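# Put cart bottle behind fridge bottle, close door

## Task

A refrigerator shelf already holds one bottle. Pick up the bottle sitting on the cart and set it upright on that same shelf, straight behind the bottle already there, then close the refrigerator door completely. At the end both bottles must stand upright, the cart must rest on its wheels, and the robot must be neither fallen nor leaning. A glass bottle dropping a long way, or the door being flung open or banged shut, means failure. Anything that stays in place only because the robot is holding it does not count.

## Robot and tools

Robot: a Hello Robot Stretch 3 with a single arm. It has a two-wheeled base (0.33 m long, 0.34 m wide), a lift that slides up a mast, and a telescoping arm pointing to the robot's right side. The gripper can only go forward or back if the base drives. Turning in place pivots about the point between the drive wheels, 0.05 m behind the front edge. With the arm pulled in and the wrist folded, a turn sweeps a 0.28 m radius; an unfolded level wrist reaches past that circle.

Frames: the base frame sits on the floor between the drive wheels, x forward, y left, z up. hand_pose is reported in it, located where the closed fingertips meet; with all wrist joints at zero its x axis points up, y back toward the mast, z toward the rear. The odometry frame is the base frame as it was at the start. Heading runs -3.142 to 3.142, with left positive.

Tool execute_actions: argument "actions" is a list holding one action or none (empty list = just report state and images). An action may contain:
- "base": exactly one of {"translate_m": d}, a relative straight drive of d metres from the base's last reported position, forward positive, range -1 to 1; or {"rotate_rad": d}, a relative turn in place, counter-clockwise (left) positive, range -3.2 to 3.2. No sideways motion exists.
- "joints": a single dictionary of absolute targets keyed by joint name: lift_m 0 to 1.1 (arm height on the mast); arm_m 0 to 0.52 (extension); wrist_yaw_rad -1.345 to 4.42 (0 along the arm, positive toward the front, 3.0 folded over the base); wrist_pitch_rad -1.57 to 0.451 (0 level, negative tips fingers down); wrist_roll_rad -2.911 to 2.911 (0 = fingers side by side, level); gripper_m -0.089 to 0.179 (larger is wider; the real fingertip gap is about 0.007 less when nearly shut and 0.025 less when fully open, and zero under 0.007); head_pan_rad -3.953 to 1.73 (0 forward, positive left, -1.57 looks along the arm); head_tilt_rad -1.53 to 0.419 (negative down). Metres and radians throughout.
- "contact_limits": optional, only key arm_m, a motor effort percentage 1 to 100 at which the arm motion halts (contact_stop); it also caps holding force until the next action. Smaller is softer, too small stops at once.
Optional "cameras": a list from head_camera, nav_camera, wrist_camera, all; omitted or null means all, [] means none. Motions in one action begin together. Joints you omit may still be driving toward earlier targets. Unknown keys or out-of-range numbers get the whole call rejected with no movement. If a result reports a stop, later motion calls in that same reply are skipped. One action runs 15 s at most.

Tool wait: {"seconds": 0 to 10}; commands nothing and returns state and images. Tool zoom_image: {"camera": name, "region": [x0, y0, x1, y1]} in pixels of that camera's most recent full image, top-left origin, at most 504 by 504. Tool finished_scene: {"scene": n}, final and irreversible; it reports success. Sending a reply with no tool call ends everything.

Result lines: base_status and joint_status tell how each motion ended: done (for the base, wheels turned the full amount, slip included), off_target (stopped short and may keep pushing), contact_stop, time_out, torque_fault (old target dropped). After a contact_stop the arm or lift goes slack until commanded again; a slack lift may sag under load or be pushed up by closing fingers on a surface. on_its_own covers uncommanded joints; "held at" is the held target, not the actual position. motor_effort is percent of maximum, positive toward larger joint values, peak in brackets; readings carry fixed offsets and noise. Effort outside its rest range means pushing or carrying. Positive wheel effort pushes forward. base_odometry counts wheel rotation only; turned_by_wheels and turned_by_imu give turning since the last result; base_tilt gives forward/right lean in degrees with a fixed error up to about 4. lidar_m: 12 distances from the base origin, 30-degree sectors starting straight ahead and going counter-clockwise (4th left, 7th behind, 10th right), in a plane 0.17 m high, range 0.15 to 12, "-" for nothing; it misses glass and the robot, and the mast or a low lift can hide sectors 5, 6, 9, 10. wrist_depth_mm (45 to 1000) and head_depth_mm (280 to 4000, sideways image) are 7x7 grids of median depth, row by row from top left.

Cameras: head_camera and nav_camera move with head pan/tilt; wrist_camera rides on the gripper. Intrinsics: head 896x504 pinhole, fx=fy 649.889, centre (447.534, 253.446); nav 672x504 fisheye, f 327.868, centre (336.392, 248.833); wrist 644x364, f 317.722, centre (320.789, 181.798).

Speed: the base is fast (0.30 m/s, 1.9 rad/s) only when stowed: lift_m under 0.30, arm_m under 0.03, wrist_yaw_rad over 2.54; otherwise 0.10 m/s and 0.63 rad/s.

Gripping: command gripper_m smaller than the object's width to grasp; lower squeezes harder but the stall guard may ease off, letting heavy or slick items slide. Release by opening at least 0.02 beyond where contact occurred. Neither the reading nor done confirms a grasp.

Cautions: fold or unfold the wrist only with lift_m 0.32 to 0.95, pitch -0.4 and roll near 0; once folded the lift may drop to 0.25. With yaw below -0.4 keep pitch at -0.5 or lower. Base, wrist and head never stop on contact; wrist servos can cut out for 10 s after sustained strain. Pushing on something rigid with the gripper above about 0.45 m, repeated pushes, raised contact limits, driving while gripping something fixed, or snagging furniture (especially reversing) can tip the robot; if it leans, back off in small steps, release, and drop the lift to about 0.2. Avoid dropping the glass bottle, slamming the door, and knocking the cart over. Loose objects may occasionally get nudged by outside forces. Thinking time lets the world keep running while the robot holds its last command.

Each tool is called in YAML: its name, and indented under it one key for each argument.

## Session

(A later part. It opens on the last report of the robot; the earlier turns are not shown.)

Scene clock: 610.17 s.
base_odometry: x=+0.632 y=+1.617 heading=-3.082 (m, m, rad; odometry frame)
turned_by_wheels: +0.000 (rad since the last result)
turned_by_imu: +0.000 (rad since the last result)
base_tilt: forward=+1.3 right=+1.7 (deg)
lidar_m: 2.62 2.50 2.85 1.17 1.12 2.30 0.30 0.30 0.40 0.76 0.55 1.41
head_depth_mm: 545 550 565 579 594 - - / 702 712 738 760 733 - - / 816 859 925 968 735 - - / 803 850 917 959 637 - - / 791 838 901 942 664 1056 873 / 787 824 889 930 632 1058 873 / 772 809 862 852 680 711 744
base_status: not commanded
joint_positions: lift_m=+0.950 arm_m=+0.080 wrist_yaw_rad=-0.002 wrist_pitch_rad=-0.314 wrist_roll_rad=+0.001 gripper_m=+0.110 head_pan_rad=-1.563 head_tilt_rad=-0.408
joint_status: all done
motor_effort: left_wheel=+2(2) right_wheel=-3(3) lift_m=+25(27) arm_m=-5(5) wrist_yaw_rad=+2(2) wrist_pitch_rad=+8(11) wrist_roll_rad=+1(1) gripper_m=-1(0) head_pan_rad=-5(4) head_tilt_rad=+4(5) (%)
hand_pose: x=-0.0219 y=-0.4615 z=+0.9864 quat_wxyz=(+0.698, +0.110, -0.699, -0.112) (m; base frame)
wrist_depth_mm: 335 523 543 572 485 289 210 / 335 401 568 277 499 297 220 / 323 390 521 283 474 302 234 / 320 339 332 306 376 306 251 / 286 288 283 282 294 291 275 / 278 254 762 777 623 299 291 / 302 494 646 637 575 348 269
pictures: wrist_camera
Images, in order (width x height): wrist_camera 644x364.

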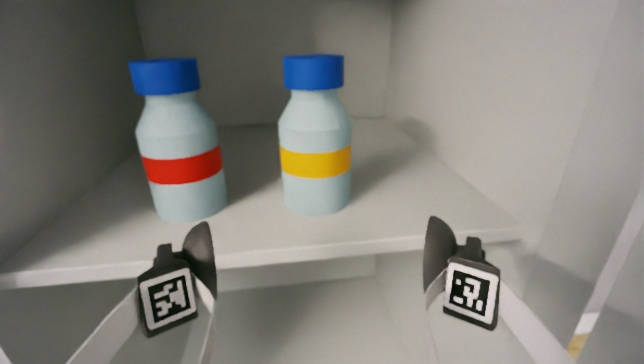

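execute_actions:
  actions:
    - {"joints":{"arm_m":0.255,"lift_m":0.945}}
  cameras: ["wrist_camera"]

execute_actions:
  actions:
    - {"joints":{"gripper_m":0.035}}
  cameras: ["wrist_camera"]

execute_actions:
  actions:
    - {"joints":{"lift_m":0.965}}
  cameras: []

execute_actions:
  actions:
    - {"joints":{"arm_m":0.46}}
  cameras: []

execute_actions:
  actions:
    - {"joints":{"lift_m":0.942}}
  cameras: ["wrist_camera"]

Scene clock: 621.23 s.
base_odometry: x=+0.632 y=+1.617 heading=-3.082 (m, m, rad; odometry frame)
turned_by_wheels: +0.000 (rad since the last result)
turned_by_imu: +0.001 (rad since the last result)
base_tilt: forward=+1.3 right=+1.7 (deg)
lidar_m: 2.62 2.50 2.86 1.17 1.12 2.32 0.30 0.30 0.40 0.76 0.56 1.41
head_depth_mm: 543 550 566 578 - 671 700 / 701 713 738 755 - 806 823 / 815 862 918 972 - 1060 870 / 804 846 914 960 - 1059 871 / 792 833 902 944 651 1055 869 / 783 826 887 929 634 1055 874 / 771 808 861 850 682 715 746
base_status: not commanded
joint_positions: lift_m=+0.945 arm_m=+0.255 wrist_yaw_rad=-0.002 wrist_pitch_rad=-0.315 wrist_roll_rad=+0.001 gripper_m=+0.110 head_pan_rad=-1.563 head_tilt_rad=-0.408
joint_status: all done
motor_effort: left_wheel=+2(2) right_wheel=-3(3) lift_m=+19(20) arm_m=+5(5) wrist_yaw_rad=+2(2) wrist_pitch_rad=+8(9) wrist_roll_rad=+1(1) gripper_m=-1(1) head_pan_rad=-5(5) head_tilt_rad=+4(4) (%)
hand_pose: x=-0.0219 y=-0.6359 z=+0.9817 quat_wxyz=(+0.698, +0.110, -0.699, -0.112) (m; base frame)
wrist_depth_mm: 361 389 396 415 415 268 191 / 375 404 410 109 416 273 194 / 368 426 450 106 426 277 195 / 135 370 350 119 362 280 198 / 127 264 248 117 259 255 201 / 129 147 202 124 200 218 195 / 134 170 179 137 175 172 176
pictures: wrist_camera
Images, in order (width x height): wrist_camera 644x364.

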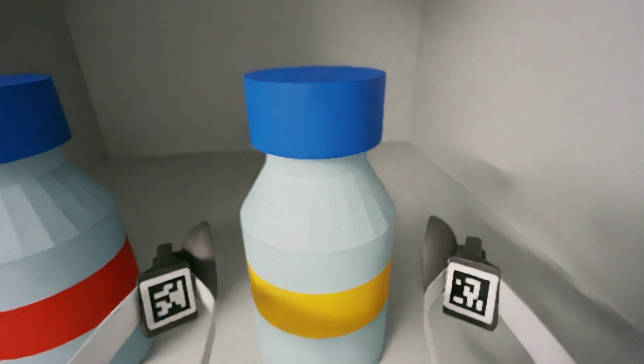

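Scene clock: 622.47 s.
base_odometry: x=+0.632 y=+1.617 heading=-3.082 (m, m, rad; odometry frame)
turned_by_wheels: +0.000 (rad since the last result)
turned_by_imu: +0.000 (rad since the last result)
base_tilt: forward=+1.2 right=+1.8 (deg)
lidar_m: 2.62 2.50 2.86 1.17 1.13 2.30 0.30 0.30 0.40 0.76 0.55 1.41
head_depth_mm: 545 550 566 577 - 669 700 / 703 712 738 757 - 807 823 / 816 860 923 973 - 1054 871 / 804 847 914 959 - 1056 871 / 793 835 897 940 661 1056 872 / 782 824 884 926 633 1062 874 / 772 807 857 852 681 709 743
base_status: not commanded
joint_positions: lift_m=+0.945 arm_m=+0.255 wrist_yaw_rad=-0.002 wrist_pitch_rad=-0.321 wrist_roll_rad=+0.001 gripper_m=+0.036 head_pan_rad=-1.563 head_tilt_rad=-0.408
joint_status: all done
motor_effort: left_wheel=+2(2) right_wheel=-4(3) lift_m=+20(20) arm_m=+4(5) wrist_yaw_rad=+1(1) wrist_pitch_rad=+12(12) wrist_roll_rad=+1(1) gripper_m=-17(91) head_pan_rad=-4(4) head_tilt_rad=+4(3) (%)
hand_pose: x=-0.0219 y=-0.6353 z=+0.9802 quat_wxyz=(+0.698, +0.113, -0.698, -0.114) (m; base frame)
wrist_depth_mm: 357 383 400 413 413 268 191 / 371 413 421 99 420 273 193 / 369 437 453 103 428 277 196 / 134 363 342 116 349 282 198 / 127 259 246 115 257 254 200 / 130 160 132 122 135 212 195 / 136 156 174 134 172 177 174
pictures: wrist_camera
Images, in order (width x height): wrist_camera 644x364.

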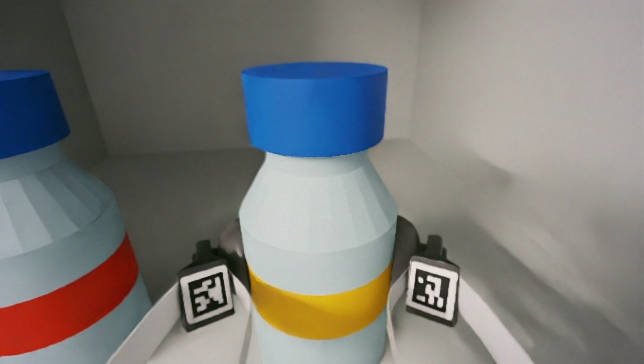

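Scene clock: 623.40 s.
base_odometry: x=+0.632 y=+1.617 heading=-3.082 (m, m, rad; odometry frame)
turned_by_wheels: +0.000 (rad since the last result)
turned_by_imu: +0.000 (rad since the last result)
base_tilt: forward=+1.3 right=+1.7 (deg)
lidar_m: 2.62 2.50 2.86 1.17 1.12 2.30 0.30 0.30 0.40 0.76 0.56 1.41
head_depth_mm: 543 549 567 573 - 664 700 / 699 713 740 804 636 811 825 / 817 858 923 - - 1054 873 / 804 848 914 960 - 1095 870 / 794 835 899 945 660 1054 872 / 782 825 881 927 631 1062 872 / 775 810 859 853 683 712 746
base_status: not commanded
joint_positions: lift_m=+0.965 arm_m=+0.255 wrist_yaw_rad=-0.002 wrist_pitch_rad=-0.347 wrist_roll_rad=+0.001 gripper_m=+0.036 head_pan_rad=-1.563 head_tilt_rad=-0.408
joint_status: all done
motor_effort: left_wheel=+2(2) right_wheel=-3(3) lift_m=+27(31) arm_m=+4(4) wrist_yaw_rad=+1(2) wrist_pitch_rad=+27(29) wrist_roll_rad=+1(1) gripper_m=-16(17) head_pan_rad=-4(5) head_tilt_rad=+4(3) (%)
hand_pose: x=-0.0219 y=-0.6324 z=+0.9935 quat_wxyz=(+0.696, +0.122, -0.697, -0.123) (m; base frame)
wrist_depth_mm: 356 385 395 412 413 269 191 / 357 412 418 101 419 270 193 / 139 435 453 105 423 278 196 / 140 382 356 117 368 283 198 / 133 264 262 114 277 271 201 / 132 160 131 122 135 226 204 / 138 157 187 133 185 190 188
pictures: none
No camera images: the call's "cameras" was empty. Leave "cameras" out to get every camera's image.

Scene clock: 626.13 s.
base_odometry: x=+0.632 y=+1.617 heading=-3.082 (m, m, rad; odometry frame)
turned_by_wheels: +0.000 (rad since the last result)
turned_by_imu: +0.000 (rad since the last result)
base_tilt: forward=+1.3 right=+1.8 (deg)
lidar_m: 2.62 2.50 2.85 1.17 1.12 2.31 0.30 0.30 0.40 0.76 0.55 1.41
head_depth_mm: 543 550 566 574 - 659 699 / 701 711 738 - 665 809 828 / 818 862 908 924 698 1056 871 / 804 846 909 - 700 1095 872 / 795 837 899 944 662 1058 870 / 781 823 888 925 631 1055 872 / 771 804 857 855 681 712 744
base_status: not commanded
joint_positions: lift_m=+0.965 arm_m=+0.460 wrist_yaw_rad=-0.002 wrist_pitch_rad=-0.348 wrist_roll_rad=+0.001 gripper_m=+0.036 head_pan_rad=-1.563 head_tilt_rad=-0.408
joint_status: all done
motor_effort: left_wheel=+2(2) right_wheel=-3(4) lift_m=+28(28) arm_m=+5(4) wrist_yaw_rad=+2(1) wrist_pitch_rad=+27(27) wrist_roll_rad=+1(1) gripper_m=-17(17) head_pan_rad=-5(5) head_tilt_rad=+4(4) (%)
hand_pose: x=-0.0219 y=-0.8373 z=+0.9933 quat_wxyz=(+0.696, +0.122, -0.697, -0.123) (m; base frame)
wrist_depth_mm: 209 217 222 231 238 239 171 / 223 229 235 102 255 242 174 / 238 248 251 105 277 248 175 / 255 265 271 117 296 254 177 / 272 280 261 115 272 252 180 / 233 229 132 122 134 226 182 / 193 193 187 133 183 189 177
pictures: none
No camera images: the call's "cameras" was empty. Leave "cameras" out to get every camera's image.

Scene clock: 627.10 s.
base_odometry: x=+0.632 y=+1.617 heading=-3.082 (m, m, rad; odometry frame)
turned_by_wheels: +0.000 (rad since the last result)
turned_by_imu: +0.000 (rad since the last result)
base_tilt: forward=+1.3 right=+1.8 (deg)
lidar_m: 2.62 2.50 2.86 1.17 1.12 2.31 0.30 0.31 0.40 0.76 0.56 1.40
head_depth_mm: 543 550 565 577 - 668 703 / 702 711 736 708 664 812 823 / 818 860 917 - 701 1060 875 / 807 845 908 - 698 1096 871 / 793 839 902 943 663 1056 875 / 785 825 887 931 634 1054 873 / 772 810 859 854 682 708 745
base_status: not commanded
joint_positions: lift_m=+0.942 arm_m=+0.460 wrist_yaw_rad=-0.002 wrist_pitch_rad=-0.310 wrist_roll_rad=+0.001 gripper_m=+0.036 head_pan_rad=-1.563 head_tilt_rad=-0.408
joint_status: all done
motor_effort: left_wheel=+2(2) right_wheel=-4(3) lift_m=+18(24) arm_m=+5(5) wrist_yaw_rad=+2(1) wrist_pitch_rad=+6(27) wrist_roll_rad=+1(1) gripper_m=-16(16) head_pan_rad=-4(4) head_tilt_rad=+3(3) (%)
hand_pose: x=-0.0219 y=-0.8413 z=+0.9798 quat_wxyz=(+0.698, +0.109, -0.699, -0.110) (m; base frame)
wrist_depth_mm: 210 215 225 230 238 239 172 / 223 229 232 100 254 243 172 / 237 245 249 103 272 249 174 / 252 261 269 116 289 253 178 / 264 271 193 114 258 242 179 / 219 218 131 121 134 211 182 / 181 180 173 133 171 176 169
pictures: wrist_camera
Images, in order (width x height): wrist_camera 644x364.

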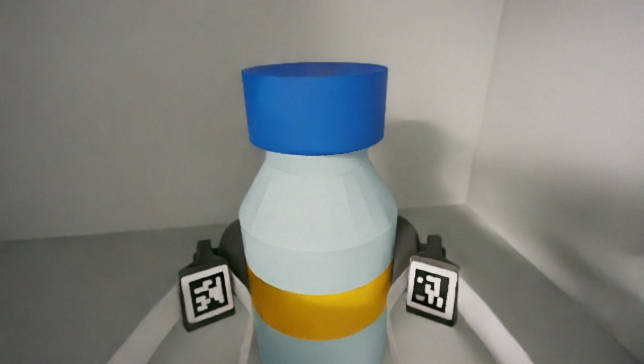

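execute_actions:
  actions:
    - {"joints":{"gripper_m":0.11}}
  cameras: []

execute_actions:
  actions:
    - {"joints":{"arm_m":0.13,"lift_m":0.947}}
  cameras: []

execute_actions:
  actions:
    - {"base":{"translate_m":0.13}}
  cameras: ["wrist_camera"]

execute_actions:
  actions:
    - {"joints":{"arm_m":0.262}}
  cameras: ["wrist_camera"]

Scene clock: 634.77 s.
base_odometry: x=+0.632 y=+1.617 heading=-3.082 (m, m, rad; odometry frame)
turned_by_wheels: +0.000 (rad since the last result)
turned_by_imu: +0.001 (rad since the last result)
base_tilt: forward=+1.2 right=+1.8 (deg)
lidar_m: 2.62 2.50 2.86 1.17 1.12 2.30 0.30 0.30 0.40 0.76 0.56 1.41
head_depth_mm: 543 552 566 576 - 667 703 / 701 712 740 708 665 812 824 / 814 863 917 - 698 1053 869 / 806 850 908 - 698 1092 873 / 794 837 905 941 664 1056 872 / 783 825 887 929 633 1057 874 / 773 808 856 850 682 714 744
base_status: not commanded
joint_positions: lift_m=+0.942 arm_m=+0.460 wrist_yaw_rad=-0.002 wrist_pitch_rad=-0.313 wrist_roll_rad=+0.001 gripper_m=+0.110 head_pan_rad=-1.563 head_tilt_rad=-0.408
joint_status: all done
motor_effort: left_wheel=+3(2) right_wheel=-3(3) lift_m=+19(19) arm_m=+4(5) wrist_yaw_rad=+1(1) wrist_pitch_rad=+8(8) wrist_roll_rad=+1(1) gripper_m=+0(78) head_pan_rad=-5(4) head_tilt_rad=+3(4) (%)
hand_pose: x=-0.0219 y=-0.8410 z=+0.9790 quat_wxyz=(+0.698, +0.110, -0.699, -0.111) (m; base frame)
wrist_depth_mm: 210 216 222 231 237 239 171 / 223 229 234 101 253 243 175 / 238 245 250 105 276 248 175 / 253 259 265 117 292 252 178 / 262 272 241 115 251 242 180 / 215 224 198 123 196 213 181 / 178 172 174 136 170 169 169
pictures: none
No camera images: the call's "cameras" was empty. Leave "cameras" out to get every camera's image.

Scene clock: 638.40 s.
base_odometry: x=+0.632 y=+1.617 heading=-3.082 (m, m, rad; odometry frame)
turned_by_wheels: +0.000 (rad since the last result)
turned_by_imu: +0.001 (rad since the last result)
base_tilt: forward=+1.4 right=+1.8 (deg)
lidar_m: 2.62 2.50 2.86 1.18 1.12 2.31 0.30 0.30 0.40 0.76 0.55 1.41
head_depth_mm: 544 550 567 580 589 - 721 / 699 712 740 762 - - 804 / 813 857 922 968 777 - 825 / 805 847 914 839 774 - 823 / 794 835 905 938 663 1054 873 / 782 824 884 928 632 1056 875 / 776 807 858 852 680 710 744
base_status: not commanded
joint_positions: lift_m=+0.947 arm_m=+0.130 wrist_yaw_rad=-0.002 wrist_pitch_rad=-0.315 wrist_roll_rad=+0.001 gripper_m=+0.110 head_pan_rad=-1.563 head_tilt_rad=-0.408
joint_status: all done
motor_effort: left_wheel=+2(2) right_wheel=-3(4) lift_m=+25(28) arm_m=-5(6) wrist_yaw_rad=+2(1) wrist_pitch_rad=+9(8) wrist_roll_rad=+1(1) gripper_m=+1(1) head_pan_rad=-4(4) head_tilt_rad=+4(4) (%)
hand_pose: x=-0.0219 y=-0.5115 z=+0.9833 quat_wxyz=(+0.698, +0.110, -0.699, -0.112) (m; base frame)
wrist_depth_mm: 343 486 496 523 468 284 203 / 332 216 527 545 477 291 205 / 335 226 554 450 459 297 208 / 327 236 350 369 368 299 212 / 283 252 278 273 285 269 216 / 222 233 221 231 237 262 235 / 286 500 656 654 566 340 256
pictures: none
No camera images: the call's "cameras" was empty. Leave "cameras" out to get every camera's image.

Scene clock: 640.63 s.
base_odometry: x=+0.502 y=+1.609 heading=-3.082 (m, m, rad; odometry frame)
turned_by_wheels: +0.000 (rad since the last result)
turned_by_imu: +0.000 (rad since the last result)
base_tilt: forward=+1.2 right=+1.8 (deg)
lidar_m: 2.49 2.40 2.87 1.34 1.25 2.44 0.43 0.44 0.57 0.52 0.52 1.39
head_depth_mm: 802 817 838 864 776 - 822 / 813 861 929 972 - - 817 / 804 849 916 871 776 - 823 / 792 836 897 942 622 - 826 / 783 825 891 931 718 1019 848 / 730 587 544 500 535 572 619 / 395 421 447 478 520 1170 1313
base_status: done
joint_positions: lift_m=+0.947 arm_m=+0.130 wrist_yaw_rad=-0.002 wrist_pitch_rad=-0.315 wrist_roll_rad=+0.001 gripper_m=+0.110 head_pan_rad=-1.563 head_tilt_rad=-0.408
joint_status: not commanded
motor_effort: left_wheel=+2(7) right_wheel=-4(5) lift_m=+25(25) arm_m=-5(5) wrist_yaw_rad=+2(2) wrist_pitch_rad=+8(8) wrist_roll_rad=+1(1) gripper_m=+0(0) head_pan_rad=-5(5) head_tilt_rad=+3(4) (%)
hand_pose: x=-0.0219 y=-0.5115 z=+0.9833 quat_wxyz=(+0.698, +0.110, -0.699, -0.112) (m; base frame)
wrist_depth_mm: 160 245 485 507 527 462 332 / 157 239 523 221 536 466 336 / 154 233 510 230 460 463 339 / 151 225 367 238 366 360 329 / 151 220 278 256 287 271 269 / 158 186 221 221 225 234 310 / 168 226 444 654 655 540 351
pictures: wrist_camera
Images, in order (width x height): wrist_camera 644x364.

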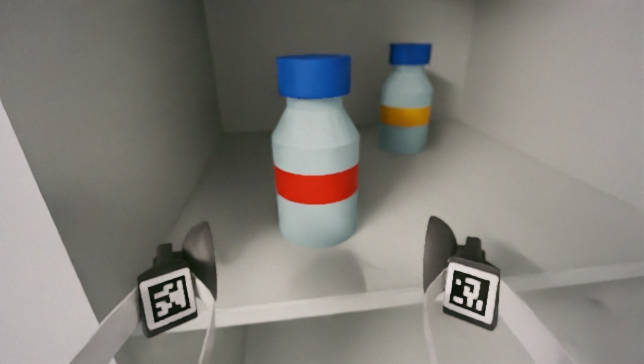

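Scene clock: 642.87 s.
base_odometry: x=+0.502 y=+1.609 heading=-3.082 (m, m, rad; odometry frame)
turned_by_wheels: +0.000 (rad since the last result)
turned_by_imu: +0.000 (rad since the last result)
base_tilt: forward=+1.2 right=+1.8 (deg)
lidar_m: 2.49 2.39 2.87 1.34 1.25 2.44 0.43 0.44 0.57 0.52 0.52 1.39
head_depth_mm: 802 814 842 855 - 983 848 / 814 860 932 980 - 1056 868 / 803 845 916 955 - 1054 870 / 793 836 902 953 - 1056 871 / 783 823 883 930 683 1018 845 / 730 587 544 501 535 572 617 / 395 420 446 478 520 1178 1314
base_status: not commanded
joint_positions: lift_m=+0.947 arm_m=+0.262 wrist_yaw_rad=-0.002 wrist_pitch_rad=-0.315 wrist_roll_rad=+0.001 gripper_m=+0.110 head_pan_rad=-1.563 head_tilt_rad=-0.408
joint_status: all done
motor_effort: left_wheel=+1(2) right_wheel=-3(3) lift_m=+26(26) arm_m=+5(5) wrist_yaw_rad=+1(2) wrist_pitch_rad=+8(8) wrist_roll_rad=+1(1) gripper_m=+0(1) head_pan_rad=-5(5) head_tilt_rad=+4(4) (%)
hand_pose: x=-0.0219 y=-0.6429 z=+0.9833 quat_wxyz=(+0.698, +0.110, -0.699, -0.112) (m; base frame)
wrist_depth_mm: 181 273 381 393 404 412 322 / 177 268 399 121 305 425 320 / 174 262 412 93 303 429 326 / 172 255 349 107 324 361 317 / 168 245 131 108 132 270 265 / 166 207 130 108 201 221 214 / 158 178 177 119 175 175 177
pictures: wrist_camera
Images, in order (width x height): wrist_camera 644x364.

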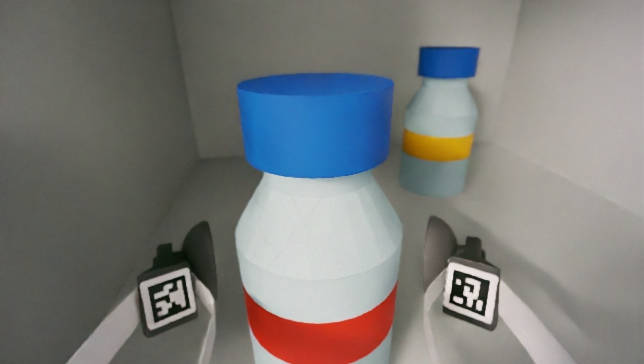

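execute_actions:
  actions:
    - {"joints":{"gripper_m":0.035}}
  cameras: []

execute_actions:
  actions:
    - {"joints":{"lift_m":0.968}}
  cameras: []

execute_actions:
  actions:
    - {"base":{"translate_m":-0.125}}
  cameras: []

execute_actions:
  actions:
    - {"joints":{"arm_m":0.352}}
  cameras: []

execute_actions:
  actions:
    - {"joints":{"lift_m":0.946}}
  cameras: ["wrist_camera"]

execute_actions:
  actions:
    - {"joints":{"gripper_m":0.1}}
  cameras: []

execute_actions:
  actions:
    - {"joints":{"arm_m":0}}

Scene clock: 653.17 s.
base_odometry: x=+0.502 y=+1.609 heading=-3.082 (m, m, rad; odometry frame)
turned_by_wheels: +0.000 (rad since the last result)
turned_by_imu: +0.001 (rad since the last result)
base_tilt: forward=+1.3 right=+1.6 (deg)
lidar_m: 2.49 2.39 2.87 1.34 1.25 2.45 0.43 0.44 0.57 0.52 0.52 1.39
head_depth_mm: 804 815 841 854 - 985 845 / 814 858 929 976 - 1057 869 / 804 847 911 953 - 1057 869 / 794 838 902 949 - 1056 872 / 781 824 887 930 700 1019 848 / 731 587 543 500 534 570 617 / 394 420 447 478 519 1173 1312
base_status: not commanded
joint_positions: lift_m=+0.947 arm_m=+0.262 wrist_yaw_rad=-0.002 wrist_pitch_rad=-0.319 wrist_roll_rad=+0.001 gripper_m=+0.036 head_pan_rad=-1.563 head_tilt_rad=-0.408
joint_status: all done
motor_effort: left_wheel=+2(2) right_wheel=-4(4) lift_m=+25(26) arm_m=+3(5) wrist_yaw_rad=+2(2) wrist_pitch_rad=+11(11) wrist_roll_rad=+1(1) gripper_m=-17(93) head_pan_rad=-4(4) head_tilt_rad=+4(4) (%)
hand_pose: x=-0.0219 y=-0.6425 z=+0.9823 quat_wxyz=(+0.698, +0.112, -0.698, -0.113) (m; base frame)
wrist_depth_mm: 180 276 380 395 407 414 315 / 176 267 396 111 298 428 321 / 175 261 406 88 302 426 325 / 172 254 343 102 322 355 315 / 169 250 123 103 185 268 264 / 165 211 110 103 113 215 213 / 163 183 170 113 175 178 177
pictures: none
No camera images: the call's "cameras" was empty. Leave "cameras" out to get every camera's image.

Scene clock: 654.10 s.
base_odometry: x=+0.502 y=+1.609 heading=-3.082 (m, m, rad; odometry frame)
turned_by_wheels: +0.000 (rad since the last result)
turned_by_imu: +0.000 (rad since the last result)
base_tilt: forward=+1.3 right=+1.7 (deg)
lidar_m: 2.49 2.40 2.87 1.34 1.25 2.44 0.43 0.44 0.57 0.52 0.52 1.39
head_depth_mm: 802 816 840 853 - 912 845 / 816 859 928 967 634 1057 871 / 804 851 920 - - 1053 873 / 795 836 902 945 - 1054 873 / 783 826 888 937 698 1022 848 / 731 586 545 499 534 571 619 / 395 419 447 478 519 1170 1313
base_status: not commanded
joint_positions: lift_m=+0.968 arm_m=+0.262 wrist_yaw_rad=-0.002 wrist_pitch_rad=-0.351 wrist_roll_rad=+0.001 gripper_m=+0.036 head_pan_rad=-1.563 head_tilt_rad=-0.408
joint_status: all done
motor_effort: left_wheel=+2(1) right_wheel=-4(4) lift_m=+28(29) arm_m=+3(3) wrist_yaw_rad=+2(1) wrist_pitch_rad=+29(31) wrist_roll_rad=+1(1) gripper_m=-18(19) head_pan_rad=-5(4) head_tilt_rad=+4(3) (%)
hand_pose: x=-0.0219 y=-0.6391 z=+0.9957 quat_wxyz=(+0.696, +0.123, -0.696, -0.124) (m; base frame)
wrist_depth_mm: 179 275 380 392 406 420 316 / 177 268 400 115 298 426 319 / 174 261 405 89 308 432 325 / 171 255 358 102 331 369 324 / 169 249 124 103 193 281 279 / 165 222 110 103 113 228 226 / 163 189 185 113 186 194 191
pictures: none
No camera images: the call's "cameras" was empty. Leave "cameras" out to get every camera's image.

Scene clock: 656.33 s.
base_odometry: x=+0.627 y=+1.617 heading=-3.082 (m, m, rad; odometry frame)
turned_by_wheels: +0.000 (rad since the last result)
turned_by_imu: +0.001 (rad since the last result)
base_tilt: forward=+1.3 right=+1.6 (deg)
lidar_m: 2.61 2.49 2.86 1.18 1.12 2.31 0.30 0.31 0.40 0.78 0.55 1.41
head_depth_mm: 555 561 579 587 - 661 701 / 716 726 753 829 634 827 823 / 815 858 924 - - 1057 873 / 806 844 911 947 - 1093 869 / 796 837 900 945 699 1060 873 / 782 823 889 932 702 1057 873 / 770 805 855 825 669 690 721
base_status: done
joint_positions: lift_m=+0.968 arm_m=+0.262 wrist_yaw_rad=-0.001 wrist_pitch_rad=-0.351 wrist_roll_rad=+0.001 gripper_m=+0.036 head_pan_rad=-1.563 head_tilt_rad=-0.408
joint_status: not commanded
motor_effort: left_wheel=+2(1) right_wheel=-3(12) lift_m=+28(28) arm_m=+3(3) wrist_yaw_rad=+1(1) wrist_pitch_rad=+29(29) wrist_roll_rad=+1(1) gripper_m=-17(18) head_pan_rad=-4(4) head_tilt_rad=+3(4) (%)
hand_pose: x=-0.0218 y=-0.6391 z=+0.9956 quat_wxyz=(+0.696, +0.123, -0.696, -0.124) (m; base frame)
wrist_depth_mm: 357 376 392 402 414 273 197 / 350 408 410 114 424 278 199 / 342 422 434 89 406 287 201 / 336 383 358 102 367 291 203 / 291 292 124 103 195 269 207 / 235 236 110 103 112 229 209 / 196 197 185 112 187 193 191
pictures: none
No camera images: the call's "cameras" was empty. Leave "cameras" out to get every camera's image.

Scene clock: 658.23 s.
base_odometry: x=+0.627 y=+1.617 heading=-3.082 (m, m, rad; odometry frame)
turned_by_wheels: +0.000 (rad since the last result)
turned_by_imu: +0.000 (rad since the last result)
base_tilt: forward=+1.3 right=+1.7 (deg)
lidar_m: 2.62 2.49 2.85 1.18 1.13 2.31 0.30 0.31 0.40 0.78 0.55 1.41
head_depth_mm: 554 561 578 563 - 658 703 / 715 726 754 - 698 827 825 / 811 860 925 - 683 1055 872 / 803 846 916 952 667 1100 874 / 791 832 901 948 701 1057 872 / 784 826 886 931 700 1057 874 / 769 806 855 826 667 689 722
base_status: not commanded
joint_positions: lift_m=+0.968 arm_m=+0.352 wrist_yaw_rad=-0.001 wrist_pitch_rad=-0.352 wrist_roll_rad=+0.001 gripper_m=+0.036 head_pan_rad=-1.563 head_tilt_rad=-0.408
joint_status: all done
motor_effort: left_wheel=+2(1) right_wheel=-3(4) lift_m=+28(29) arm_m=+5(6) wrist_yaw_rad=+2(1) wrist_pitch_rad=+29(29) wrist_roll_rad=+1(1) gripper_m=-18(18) head_pan_rad=-4(4) head_tilt_rad=+4(5) (%)
hand_pose: x=-0.0218 y=-0.7289 z=+0.9955 quat_wxyz=(+0.696, +0.123, -0.696, -0.125) (m; base frame)
wrist_depth_mm: 299 303 315 326 333 262 188 / 313 328 331 114 353 267 189 / 334 347 348 89 381 271 192 / 346 366 358 102 359 274 195 / 289 289 124 103 194 265 197 / 236 234 110 103 112 228 199 / 196 197 184 113 186 193 184
pictures: none
No camera images: the call's "cameras" was empty. Leave "cameras" out to get every camera's image.

Scene clock: 659.17 s.
base_odometry: x=+0.627 y=+1.617 heading=-3.082 (m, m, rad; odometry frame)
turned_by_wheels: +0.000 (rad since the last result)
turned_by_imu: +0.000 (rad since the last result)
base_tilt: forward=+1.4 right=+1.7 (deg)
lidar_m: 2.62 2.50 2.85 1.18 1.12 2.31 0.30 0.31 0.40 0.78 0.55 1.41
head_depth_mm: 554 561 577 586 - 669 700 / 715 729 755 725 666 828 825 / 814 858 925 - 650 1053 874 / 802 847 914 950 637 1095 876 / 791 834 897 946 700 1056 872 / 783 823 885 932 701 1062 874 / 771 808 855 825 670 688 723
base_status: not commanded
joint_positions: lift_m=+0.946 arm_m=+0.352 wrist_yaw_rad=-0.001 wrist_pitch_rad=-0.318 wrist_roll_rad=+0.001 gripper_m=+0.036 head_pan_rad=-1.563 head_tilt_rad=-0.408
joint_status: all done
motor_effort: left_wheel=+2(2) right_wheel=-4(3) lift_m=+18(23) arm_m=+5(5) wrist_yaw_rad=+1(1) wrist_pitch_rad=+10(29) wrist_roll_rad=+1(1) gripper_m=-18(18) head_pan_rad=-4(4) head_tilt_rad=+4(4) (%)
hand_pose: x=-0.0218 y=-0.7325 z=+0.9820 quat_wxyz=(+0.698, +0.112, -0.698, -0.113) (m; base frame)
wrist_depth_mm: 301 304 317 325 338 262 189 / 315 325 331 110 350 266 190 / 331 347 348 88 377 270 192 / 333 355 344 102 355 275 194 / 281 278 122 103 185 256 197 / 220 220 110 103 113 213 196 / 184 183 171 113 174 178 176
pictures: wrist_camera
Images, in order (width x height): wrist_camera 644x364.

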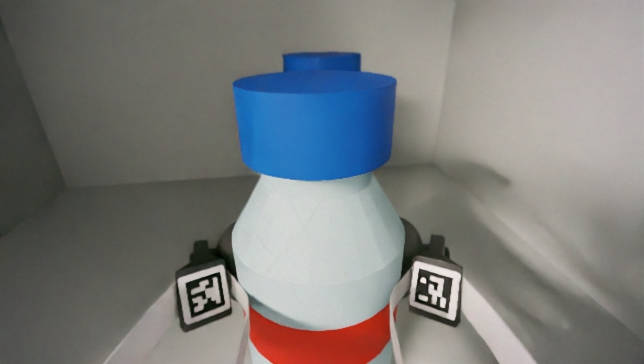

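Scene clock: 660.77 s.
base_odometry: x=+0.627 y=+1.617 heading=-3.082 (m, m, rad; odometry frame)
turned_by_wheels: +0.000 (rad since the last result)
turned_by_imu: +0.000 (rad since the last result)
base_tilt: forward=+1.3 right=+1.8 (deg)
lidar_m: 2.62 2.50 2.86 1.18 1.13 2.31 0.30 0.31 0.40 0.78 0.55 1.41
head_depth_mm: 555 561 579 587 - 666 703 / 717 727 755 725 664 829 825 / 815 858 927 - 652 1054 871 / 806 845 914 952 638 1095 872 / 794 836 900 948 701 1058 871 / 784 825 889 932 701 1060 876 / 771 805 851 827 669 689 722
base_status: not commanded
joint_positions: lift_m=+0.946 arm_m=+0.352 wrist_yaw_rad=-0.001 wrist_pitch_rad=-0.314 wrist_roll_rad=+0.001 gripper_m=+0.100 head_pan_rad=-1.563 head_tilt_rad=-0.408
joint_status: all done
motor_effort: left_wheel=+2(2) right_wheel=-4(4) lift_m=+19(19) arm_m=+5(4) wrist_yaw_rad=+2(2) wrist_pitch_rad=+8(10) wrist_roll_rad=+1(1) gripper_m=+0(79) head_pan_rad=-5(4) head_tilt_rad=+4(3) (%)
hand_pose: x=-0.0218 y=-0.7330 z=+0.9829 quat_wxyz=(+0.698, +0.110, -0.699, -0.111) (m; base frame)
wrist_depth_mm: 300 308 314 323 336 261 186 / 316 326 325 115 359 266 190 / 332 338 349 88 376 271 192 / 331 357 346 101 339 275 193 / 281 278 120 103 121 256 197 / 223 220 114 102 115 218 197 / 185 177 176 112 175 178 177
pictures: none
No camera images: the call's "cameras" was empty. Leave "cameras" out to get every camera's image.

Scene clock: 664.57 s.
base_odometry: x=+0.627 y=+1.617 heading=-3.082 (m, m, rad; odometry frame)
turned_by_wheels: +0.000 (rad since the last result)
turned_by_imu: +0.001 (rad since the last result)
base_tilt: forward=+1.3 right=+1.8 (deg)
lidar_m: 2.62 2.48 2.86 1.18 1.12 2.31 0.30 0.31 0.40 0.78 0.55 1.41
head_depth_mm: 556 559 577 590 609 650 - / 718 725 755 776 701 816 873 / 816 859 927 966 700 1128 - / 804 847 917 799 699 1123 - / 795 837 904 945 699 1091 874 / 784 822 886 934 700 1061 872 / 774 804 856 824 669 690 720
base_status: not commanded
joint_positions: lift_m=+0.946 arm_m=+0.001 wrist_yaw_rad=-0.001 wrist_pitch_rad=-0.315 wrist_roll_rad=+0.001 gripper_m=+0.100 head_pan_rad=-1.563 head_tilt_rad=-0.408
joint_status: all done
joint sent to its limit — the command would take arm_m past its lower limit, so that joint was sent only as far as its limit.
motor_effort: left_wheel=+2(2) right_wheel=-3(3) lift_m=+19(19) arm_m=-5(4) wrist_yaw_rad=+2(1) wrist_pitch_rad=+8(8) wrist_roll_rad=+1(1) gripper_m=+0(0) head_pan_rad=-4(4) head_tilt_rad=+3(4) (%)
hand_pose: x=-0.0218 y=-0.3826 z=+0.9827 quat_wxyz=(+0.698, +0.110, -0.699, -0.112) (m; base frame)
wrist_depth_mm: 316 493 614 624 514 312 270 / 309 484 651 647 527 318 290 / 307 469 574 454 492 322 271 / 303 374 373 370 387 345 272 / 301 384 799 826 638 366 275 / 317 380 795 775 711 385 281 / 346 456 661 643 602 434 283
pictures: head_camera (sideways: a quarter turn clockwise sets it upright), nav_camera (sideways: a quarter turn counterclockwise sets it upright), wrist_camera
Images, in order (width x height): head_camera 896x504, nav_camera 672x504, wrist_camera 644x364.

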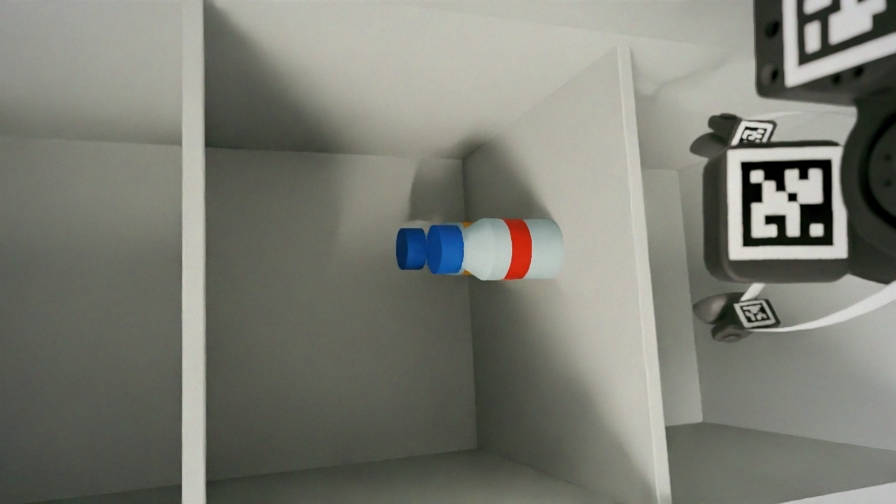

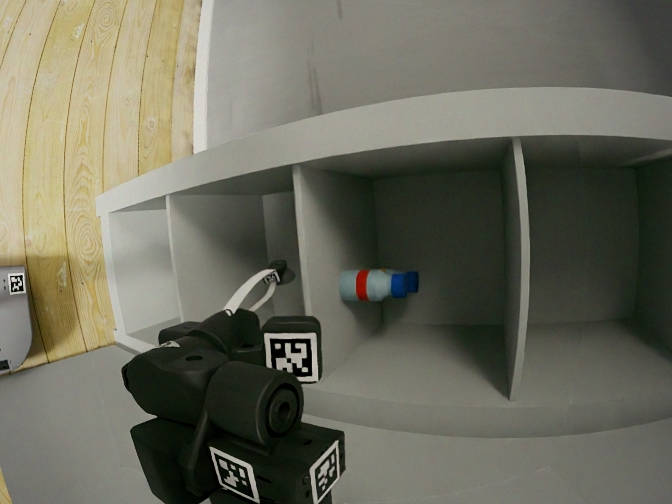

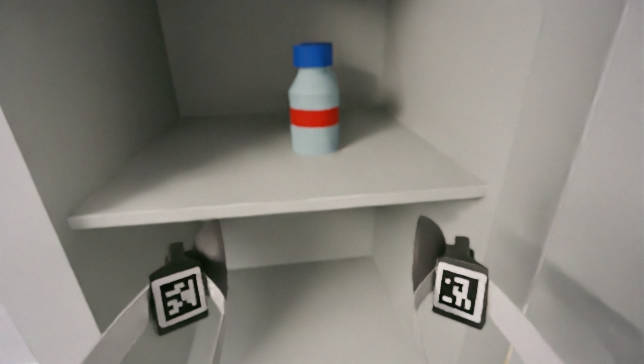

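execute_actions:
  actions:
    - {"base":{"translate_m":0.3},"joints":{"lift_m":0.6,"wrist_pitch_rad":-0.4,"wrist_yaw_rad":3.0,"gripper_m":0.0}}
  cameras: []

execute_actions:
  actions:
    - {"base":{"rotate_rad":1.57},"joints":{"lift_m":0.27}}
  cameras: []

execute_actions:
  actions:
    - {"base":{"translate_m":0.5}}
  cameras: []

execute_actions:
  actions:
    - {"base":{"rotate_rad":-1.5},"joints":{"head_pan_rad":-2.5,"head_tilt_rad":-0.8}}
  cameras: ["nav_camera"]

Scene clock: 681.97 s.
base_odometry: x=+0.327 y=+1.599 heading=-3.082 (m, m, rad; odometry frame)
turned_by_wheels: +0.000 (rad since the last result)
turned_by_imu: +0.001 (rad since the last result)
base_tilt: forward=+1.3 right=+1.7 (deg)
lidar_m: 2.32 2.25 2.88 1.56 1.45 2.64 0.60 0.62 0.76 0.50 1.07 1.37
head_depth_mm: 811 855 922 852 699 1053 871 / 796 845 911 957 698 1056 871 / 401 430 460 495 544 588 801 / 399 426 454 488 530 580 639 / 858 914 983 1053 1139 1251 1337 / 866 915 982 1045 1126 1215 1324 / 854 907 964 1035 1110 1199 1300
base_status: done
joint_positions: lift_m=+0.600 arm_m=+0.001 wrist_yaw_rad=+2.997 wrist_pitch_rad=-0.414 wrist_roll_rad=+0.001 gripper_m=+0.000 head_pan_rad=-1.563 head_tilt_rad=-0.408
joint_status: all done
motor_effort: left_wheel=+2(7) right_wheel=-4(5) lift_m=+20(20) arm_m=-5(5) wrist_yaw_rad=+2(4) wrist_pitch_rad=+8(8) wrist_roll_rad=+1(1) gripper_m=-4(81) head_pan_rad=-5(4) head_tilt_rad=+3(4) (%)
hand_pose: x=+0.0111 y=+0.0762 z=+0.6138 quat_wxyz=(+0.195, +0.701, +0.095, +0.679) (m; base frame)
wrist_depth_mm: - - - - - - - / - - - - - - - / - - - - - - - / - - - - - - - / - - - - - - - / 916 899 - - 884 898 880 / 768 765 779 760 754 761 778
pictures: none
No camera images: the call's "cameras" was empty. Leave "cameras" out to get every camera's image.

Scene clock: 685.80 s.
base_odometry: x=+0.327 y=+1.599 heading=-1.512 (m, m, rad; odometry frame)
turned_by_wheels: +1.570 (rad since the last result)
turned_by_imu: +1.562 (rad since the last result)
base_tilt: forward=+1.3 right=+1.8 (deg)
lidar_m: 1.56 1.25 2.65 0.60 0.61 0.76 0.50 1.07 1.36 2.32 2.25 2.90
head_depth_mm: 2029 2152 2209 2243 2219 1786 1428 / 2051 2182 2336 2481 2431 1795 1438 / 2023 2140 2297 2461 2406 1798 1438 / 1997 2131 2256 2395 2409 1797 1443 / 1951 2085 2236 2389 2440 1792 1437 / 1918 2062 2185 2342 2406 1795 1436 / 1903 2021 2160 2293 2401 1807 1432
base_status: done
joint_positions: lift_m=+0.270 arm_m=+0.001 wrist_yaw_rad=+2.997 wrist_pitch_rad=-0.414 wrist_roll_rad=+0.001 gripper_m=+0.000 head_pan_rad=-1.563 head_tilt_rad=-0.408
joint_status: all done
motor_effort: left_wheel=-3(7) right_wheel=+5(9) lift_m=+18(19) arm_m=-4(5) wrist_yaw_rad=+2(3) wrist_pitch_rad=+8(8) wrist_roll_rad=+1(1) gripper_m=-2(2) head_pan_rad=-5(4) head_tilt_rad=+3(4) (%)
hand_pose: x=+0.0111 y=+0.0762 z=+0.2837 quat_wxyz=(+0.195, +0.701, +0.095, +0.679) (m; base frame)
wrist_depth_mm: 483 - 547 - - - - / 518 - 587 - - - - / 557 - 668 - - - - / 594 633 699 746 756 746 735 / 617 621 625 625 597 604 597 / 503 511 - - 498 491 493 / 445 - - - 429 424 418
pictures: none
No camera images: the call's "cameras" was empty. Leave "cameras" out to get every camera's image.

Scene clock: 689.13 s.
base_odometry: x=+0.357 y=+1.100 heading=-1.512 (m, m, rad; odometry frame)
turned_by_wheels: +0.000 (rad since the last result)
turned_by_imu: +0.000 (rad since the last result)
base_tilt: forward=+1.3 right=+1.8 (deg)
lidar_m: 2.21 0.87 0.86 2.51 0.76 0.84 1.00 1.58 2.01 2.26 1.97 2.37
head_depth_mm: 2032 2148 2335 2518 2409 1790 1427 / 1987 2130 2291 2475 2397 1783 1429 / 1962 2107 2242 2411 2427 1791 1440 / 1960 2060 2221 2374 2374 1784 1430 / 1931 2036 2178 2340 2404 1805 1433 / 1888 2014 2132 2278 2384 1798 1424 / 1873 1960 2101 2269 2339 1808 1432
base_status: done
joint_positions: lift_m=+0.270 arm_m=+0.001 wrist_yaw_rad=+2.998 wrist_pitch_rad=-0.414 wrist_roll_rad=+0.001 gripper_m=+0.000 head_pan_rad=-1.563 head_tilt_rad=-0.408
joint_status: not commanded
motor_effort: left_wheel=-3(7) right_wheel=+3(14) lift_m=+19(20) arm_m=-4(5) wrist_yaw_rad=+2(2) wrist_pitch_rad=+8(8) wrist_roll_rad=+1(1) gripper_m=-2(3) head_pan_rad=-4(4) head_tilt_rad=+4(4) (%)
hand_pose: x=+0.0109 y=+0.0762 z=+0.2837 quat_wxyz=(+0.195, +0.701, +0.096, +0.680) (m; base frame)
wrist_depth_mm: - - - - - - - / - - - - - - - / 623 - - - - 877 882 / 646 758 773 764 746 750 755 / 620 616 614 628 594 593 596 / 509 504 - - 495 497 495 / 451 - - - 426 421 418
pictures: none
No camera images: the call's "cameras" was empty. Leave "cameras" out to get every camera's image.

Scene clock: 691.33 s.
base_odometry: x=+0.357 y=+1.100 heading=-3.012 (m, m, rad; odometry frame)
turned_by_wheels: -1.500 (rad since the last result)
turned_by_imu: -1.488 (rad since the last result)
base_tilt: forward=+1.3 right=+1.7 (deg)
lidar_m: 2.27 1.97 2.29 1.13 0.86 0.92 2.51 0.75 0.91 1.00 1.61 2.14
head_depth_mm: 2136 2404 2428 1906 1567 1332 1163 / 2288 2545 2403 1903 1567 1319 1154 / 651 2510 2215 1837 1566 1333 1151 / 646 730 839 987 1208 1329 1161 / 693 794 920 1102 1374 1317 1142 / 750 861 1023 1245 1479 1319 1152 / 814 950 1143 1402 1516 1335 1146
base_status: done
joint_positions: lift_m=+0.270 arm_m=+0.001 wrist_yaw_rad=+2.998 wrist_pitch_rad=-0.414 wrist_roll_rad=+0.001 gripper_m=+0.000 head_pan_rad=-2.493 head_tilt_rad=-0.791
joint_status: all done
motor_effort: left_wheel=+2(11) right_wheel=-4(11) lift_m=+19(20) arm_m=-5(5) wrist_yaw_rad=+2(2) wrist_pitch_rad=+8(8) wrist_roll_rad=+1(1) gripper_m=-2(3) head_pan_rad=-5(61) head_tilt_rad=-3(25) (%)
hand_pose: x=+0.0109 y=+0.0762 z=+0.2837 quat_wxyz=(+0.195, +0.701, +0.096, +0.680) (m; base frame)
wrist_depth_mm: - - - - - - - / - - - - - - - / 734 - - - - - - / 792 751 769 767 743 729 731 / 615 609 614 628 585 606 590 / 516 501 - - 488 492 487 / 452 - - - 415 425 418
pictures: nav_camera (sideways: a quarter turn counterclockwise sets it upright)
Images, in order (width x height): nav_camera 672x504.

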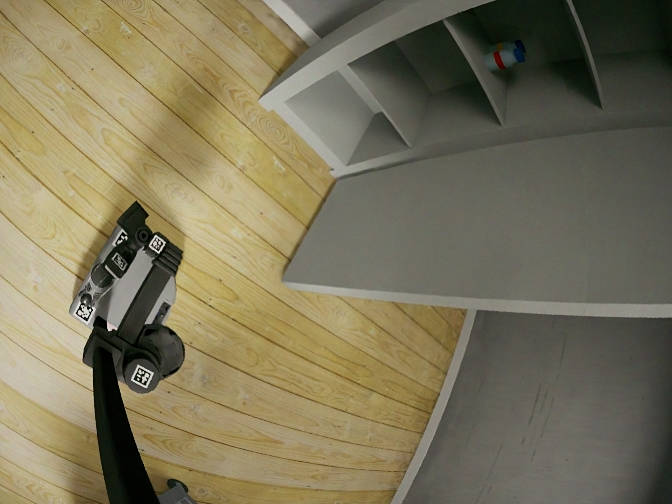

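execute_actions:
  actions:
    - {"base":{"translate_m":-0.5}}
  cameras: []

execute_actions:
  actions:
    - {"base":{"rotate_rad":-0.7},"joints":{"lift_m":0.5,"head_pan_rad":-1.3,"head_tilt_rad":-0.9}}
  cameras: ["nav_camera"]

Scene clock: 707.37 s.
base_odometry: x=+0.853 y=+1.164 heading=-3.012 (m, m, rad; odometry frame)
turned_by_wheels: +0.000 (rad since the last result)
turned_by_imu: +0.002 (rad since the last result)
base_tilt: forward=+1.3 right=+1.7 (deg)
lidar_m: 2.76 2.44 2.30 0.62 0.70 2.10 2.01 2.07 0.41 0.55 1.05 2.17
head_depth_mm: 1726 1913 2116 1893 1571 1336 1158 / 1813 2014 2271 1891 1560 1334 1147 / 1915 2170 2332 1905 1561 1321 1154 / 2046 2307 2409 1895 1568 1331 1150 / 2093 2377 2404 1883 1550 1321 1154 / 1912 2115 2221 1897 1543 1324 1087 / 1695 1856 2036 1876 1515 680 1092
base_status: done
joint_positions: lift_m=+0.270 arm_m=+0.001 wrist_yaw_rad=+2.998 wrist_pitch_rad=-0.414 wrist_roll_rad=+0.001 gripper_m=+0.000 head_pan_rad=-2.493 head_tilt_rad=-0.791
joint_status: not commanded
motor_effort: left_wheel=+3(7) right_wheel=-4(14) lift_m=+20(19) arm_m=-5(5) wrist_yaw_rad=+1(2) wrist_pitch_rad=+8(8) wrist_roll_rad=+1(1) gripper_m=-2(2) head_pan_rad=-4(4) head_tilt_rad=-3(3) (%)
hand_pose: x=+0.0109 y=+0.0762 z=+0.2837 quat_wxyz=(+0.195, +0.701, +0.096, +0.680) (m; base frame)
wrist_depth_mm: - - - - - - - / - - 953 - - - - / - - 701 - - - - / 786 768 741 758 744 741 719 / 628 617 628 631 596 602 587 / 513 506 - - 507 488 490 / 445 - - - 419 422 417
pictures: none
No camera images: the call's "cameras" was empty. Leave "cameras" out to get every camera's image.

Scene clock: 710.30 s.
base_odometry: x=+0.853 y=+1.164 heading=+2.572 (m, m, rad; odometry frame)
turned_by_wheels: -0.700 (rad since the last result)
turned_by_imu: -0.694 (rad since the last result)
base_tilt: forward=+1.3 right=+1.6 (deg)
lidar_m: 1.89 2.76 2.45 2.45 0.68 0.62 2.26 2.01 2.01 0.42 0.41 1.06
head_depth_mm: 1890 2227 2103 1727 1459 1271 1126 / 1755 2064 2112 1722 1463 1276 1144 / 1572 1869 2037 1705 1470 1273 1158 / 349 417 498 615 827 1219 1161 / 329 382 458 585 809 1214 1117 / 390 493 671 1050 1426 1265 1120 / 576 834 1129 1495 1433 1256 1114
base_status: done
joint_positions: lift_m=+0.500 arm_m=+0.001 wrist_yaw_rad=+2.998 wrist_pitch_rad=-0.414 wrist_roll_rad=+0.001 gripper_m=+0.000 head_pan_rad=-1.307 head_tilt_rad=-0.889
joint_status: all done
motor_effort: left_wheel=+2(9) right_wheel=-4(13) lift_m=+25(25) arm_m=-4(5) wrist_yaw_rad=+1(2) wrist_pitch_rad=+8(8) wrist_roll_rad=+1(1) gripper_m=-3(3) head_pan_rad=+4(55) head_tilt_rad=-4(15) (%)
hand_pose: x=+0.0109 y=+0.0762 z=+0.5133 quat_wxyz=(+0.195, +0.701, +0.096, +0.680) (m; base frame)
wrist_depth_mm: - - - - - - - / 740 - - - - - - / - - - - - - - / 933 - - - - - - / 731 940 - - 946 895 914 / 724 799 - - 775 773 769 / 671 687 657 654 655 669 646
pictures: nav_camera (sideways: a quarter turn counterclockwise sets it upright)
Images, in order (width x height): nav_camera 672x504.

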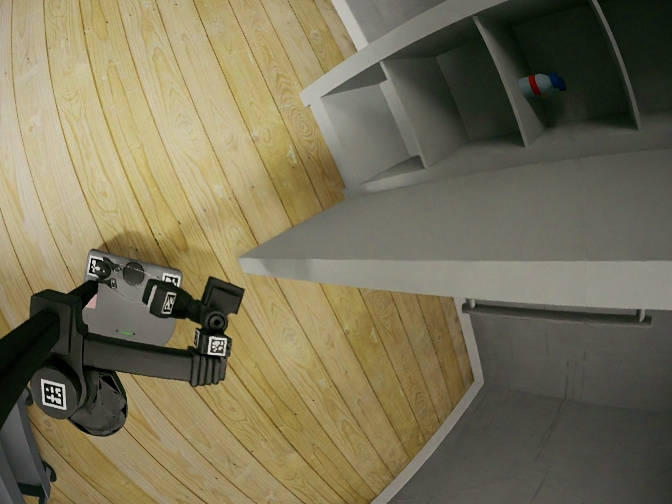

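execute_actions:
  actions:
    - {"base":{"rotate_rad":-0.25}}
  cameras: []

execute_actions:
  actions:
    - {"joints":{"arm_m":0.45}}
  cameras: ["nav_camera"]

execute_actions:
  actions:
    - {"base":{"rotate_rad":0.45}}
  cameras: ["nav_camera"]

execute_actions:
  actions:
    - {"base":{"rotate_rad":0.3},"joints":{"arm_m":0.52}}
  cameras: ["nav_camera"]

Scene clock: 723.50 s.
base_odometry: x=+0.853 y=+1.164 heading=+2.322 (m, m, rad; odometry frame)
turned_by_wheels: -0.250 (rad since the last result)
turned_by_imu: -0.248 (rad since the last result)
base_tilt: forward=+1.3 right=+1.7 (deg)
lidar_m: 1.07 2.41 2.44 2.92 1.04 0.62 0.79 2.05 2.01 2.08 0.41 0.91
head_depth_mm: 1962 2177 2112 1728 1469 1277 1129 / 2118 2366 2093 1731 1456 1273 1144 / 2079 2360 2099 1712 1461 1269 1155 / 1878 2159 2076 1706 1462 1266 1153 / 1725 1951 2024 1709 1457 1202 1120 / 1495 466 491 541 675 1196 1118 / 332 369 426 561 1082 1265 1116
base_status: done
joint_positions: lift_m=+0.500 arm_m=+0.001 wrist_yaw_rad=+2.998 wrist_pitch_rad=-0.414 wrist_roll_rad=+0.001 gripper_m=+0.000 head_pan_rad=-1.307 head_tilt_rad=-0.889
joint_status: not commanded
motor_effort: left_wheel=+2(7) right_wheel=-5(9) lift_m=+25(25) arm_m=-5(5) wrist_yaw_rad=+2(2) wrist_pitch_rad=+8(8) wrist_roll_rad=+1(1) gripper_m=-2(3) head_pan_rad=+4(4) head_tilt_rad=-4(4) (%)
hand_pose: x=+0.0109 y=+0.0762 z=+0.5133 quat_wxyz=(+0.195, +0.701, +0.096, +0.680) (m; base frame)
wrist_depth_mm: - - - - - - - / - - - - - - - / - - - - - - - / - - - - - - - / 923 923 - - 926 907 940 / 805 806 - - 765 791 769 / 678 663 668 664 660 667 656
pictures: none
No camera images: the call's "cameras" was empty. Leave "cameras" out to get every camera's image.

Scene clock: 728.00 s.
base_odometry: x=+0.853 y=+1.164 heading=+2.322 (m, m, rad; odometry frame)
turned_by_wheels: +0.000 (rad since the last result)
turned_by_imu: +0.001 (rad since the last result)
base_tilt: forward=+1.3 right=+1.7 (deg)
lidar_m: 1.07 2.42 2.44 2.92 1.04 0.62 0.79 2.06 2.01 2.08 0.41 0.91
head_depth_mm: 1954 2163 2101 1773 1464 1277 1126 / 2107 2369 2103 1822 1458 1276 1126 / 2084 2391 2099 1754 1436 1253 1122 / 1875 2170 2102 1724 1461 1263 1123 / 1727 1944 2004 1713 1454 1197 1115 / 1488 465 490 542 674 1198 1120 / 331 369 425 560 1090 1263 1117
base_status: not commanded
joint_positions: lift_m=+0.500 arm_m=+0.450 wrist_yaw_rad=+2.998 wrist_pitch_rad=-0.414 wrist_roll_rad=+0.001 gripper_m=+0.000 head_pan_rad=-1.307 head_tilt_rad=-0.889
joint_status: all done
motor_effort: left_wheel=+2(3) right_wheel=-5(5) lift_m=+25(26) arm_m=+5(4) wrist_yaw_rad=+1(2) wrist_pitch_rad=+8(8) wrist_roll_rad=+1(1) gripper_m=-3(3) head_pan_rad=+4(4) head_tilt_rad=-4(5) (%)
hand_pose: x=+0.0109 y=-0.3721 z=+0.5133 quat_wxyz=(+0.195, +0.701, +0.096, +0.680) (m; base frame)
wrist_depth_mm: - - - - - - - / - - - - - - - / - - - - - - - / 948 - - - - - - / 844 932 - - 906 924 227 / 783 808 - - 752 750 209 / 679 675 - 662 646 657 212
pictures: nav_camera (sideways: a quarter turn counterclockwise sets it upright)
Images, in order (width x height): nav_camera 672x504.

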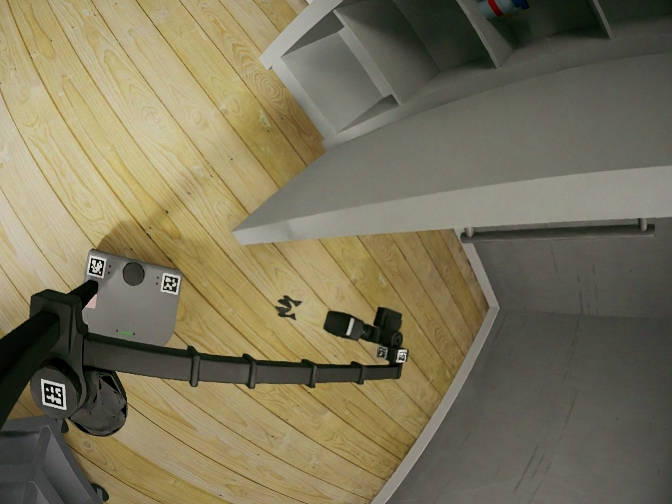

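Scene clock: 730.13 s.
base_odometry: x=+0.853 y=+1.164 heading=+2.772 (m, m, rad; odometry frame)
turned_by_wheels: +0.450 (rad since the last result)
turned_by_imu: +0.447 (rad since the last result)
base_tilt: forward=+1.2 right=+1.7 (deg)
lidar_m: 2.21 2.76 2.44 2.29 0.62 0.72 2.09 2.00 2.08 1.63 0.40 1.06
head_depth_mm: 1586 1855 2052 1772 1467 1272 1123 / 1522 1775 2015 1817 1467 1266 1124 / 1480 1703 1971 1762 1433 1254 1122 / 1419 1630 1900 1726 1453 1261 1119 / 484 567 586 741 784 1038 1119 / 356 377 438 521 758 1265 1120 / 313 362 450 1490 1444 1254 1116
base_status: done
joint_positions: lift_m=+0.500 arm_m=+0.450 wrist_yaw_rad=+3.003 wrist_pitch_rad=-0.415 wrist_roll_rad=+0.001 gripper_m=+0.000 head_pan_rad=-1.307 head_tilt_rad=-0.889
joint_status: not commanded
motor_effort: left_wheel=-3(12) right_wheel=+4(30) lift_m=+26(26) arm_m=+3(5) wrist_yaw_rad=-2(33) wrist_pitch_rad=+9(10) wrist_roll_rad=+1(1) gripper_m=-2(5) head_pan_rad=+5(4) head_tilt_rad=-4(4) (%)
hand_pose: x=+0.0099 y=-0.3722 z=+0.5131 quat_wxyz=(+0.194, +0.700, +0.098, +0.680) (m; base frame)
wrist_depth_mm: - - - - - - - / - - - - - - - / - - - - - - - / - - - - - - 172 / 943 966 - - 922 909 175 / 805 784 - - 780 756 180 / 666 659 - 659 665 632 187
pictures: nav_camera (sideways: a quarter turn counterclockwise sets it upright)
Images, in order (width x height): nav_camera 672x504.

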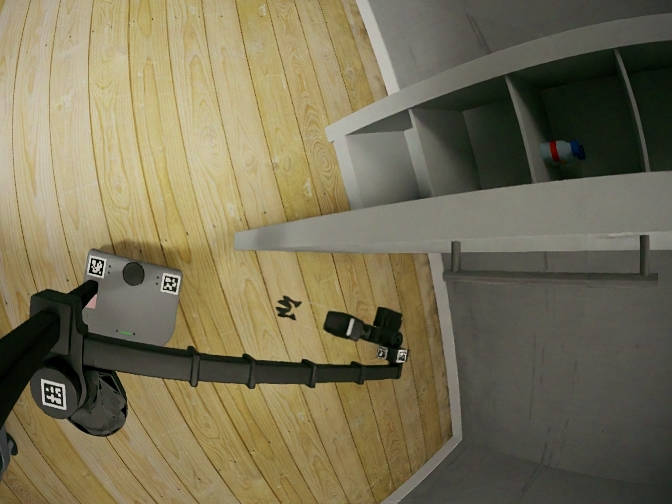

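Scene clock: 731.83 s.
base_odometry: x=+0.853 y=+1.164 heading=+3.072 (m, m, rad; odometry frame)
turned_by_wheels: +0.300 (rad since the last result)
turned_by_imu: +0.299 (rad since the last result)
base_tilt: forward=+1.4 right=+1.8 (deg)
lidar_m: 2.76 2.45 2.47 0.70 0.64 2.28 2.01 2.01 1.78 0.58 0.47 1.86
head_depth_mm: 1373 1575 1862 1730 1462 1270 1127 / 738 916 1797 1678 1461 1272 1137 / 608 722 894 1098 1430 1268 1126 / 513 595 707 869 1129 1275 1122 / 399 470 550 695 865 1190 1120 / 397 450 525 672 1390 1260 1117 / 389 482 1232 1660 1451 1258 1118
base_status: done
joint_positions: lift_m=+0.500 arm_m=+0.520 wrist_yaw_rad=+3.002 wrist_pitch_rad=-0.415 wrist_roll_rad=+0.001 gripper_m=+0.000 head_pan_rad=-1.307 head_tilt_rad=-0.889
joint_status: all done
motor_effort: left_wheel=-2(8) right_wheel=+3(13) lift_m=+25(25) arm_m=+5(7) wrist_yaw_rad=-2(2) wrist_pitch_rad=+9(9) wrist_roll_rad=+1(1) gripper_m=-3(3) head_pan_rad=+5(4) head_tilt_rad=-4(4) (%)
hand_pose: x=+0.0100 y=-0.4421 z=+0.5131 quat_wxyz=(+0.194, +0.701, +0.097, +0.680) (m; base frame)
wrist_depth_mm: - - - - - - - / - - - - - - - / - - - - - - - / - - - - - - - / 979 - - - 948 912 212 / 768 796 - - 758 752 206 / 671 664 - 637 656 659 202
pictures: nav_camera (sideways: a quarter turn counterclockwise sets it upright)
Images, in order (width x height): nav_camera 672x504.

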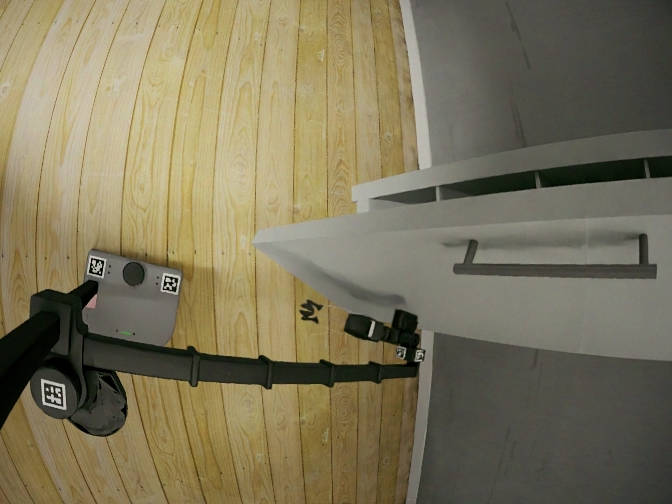

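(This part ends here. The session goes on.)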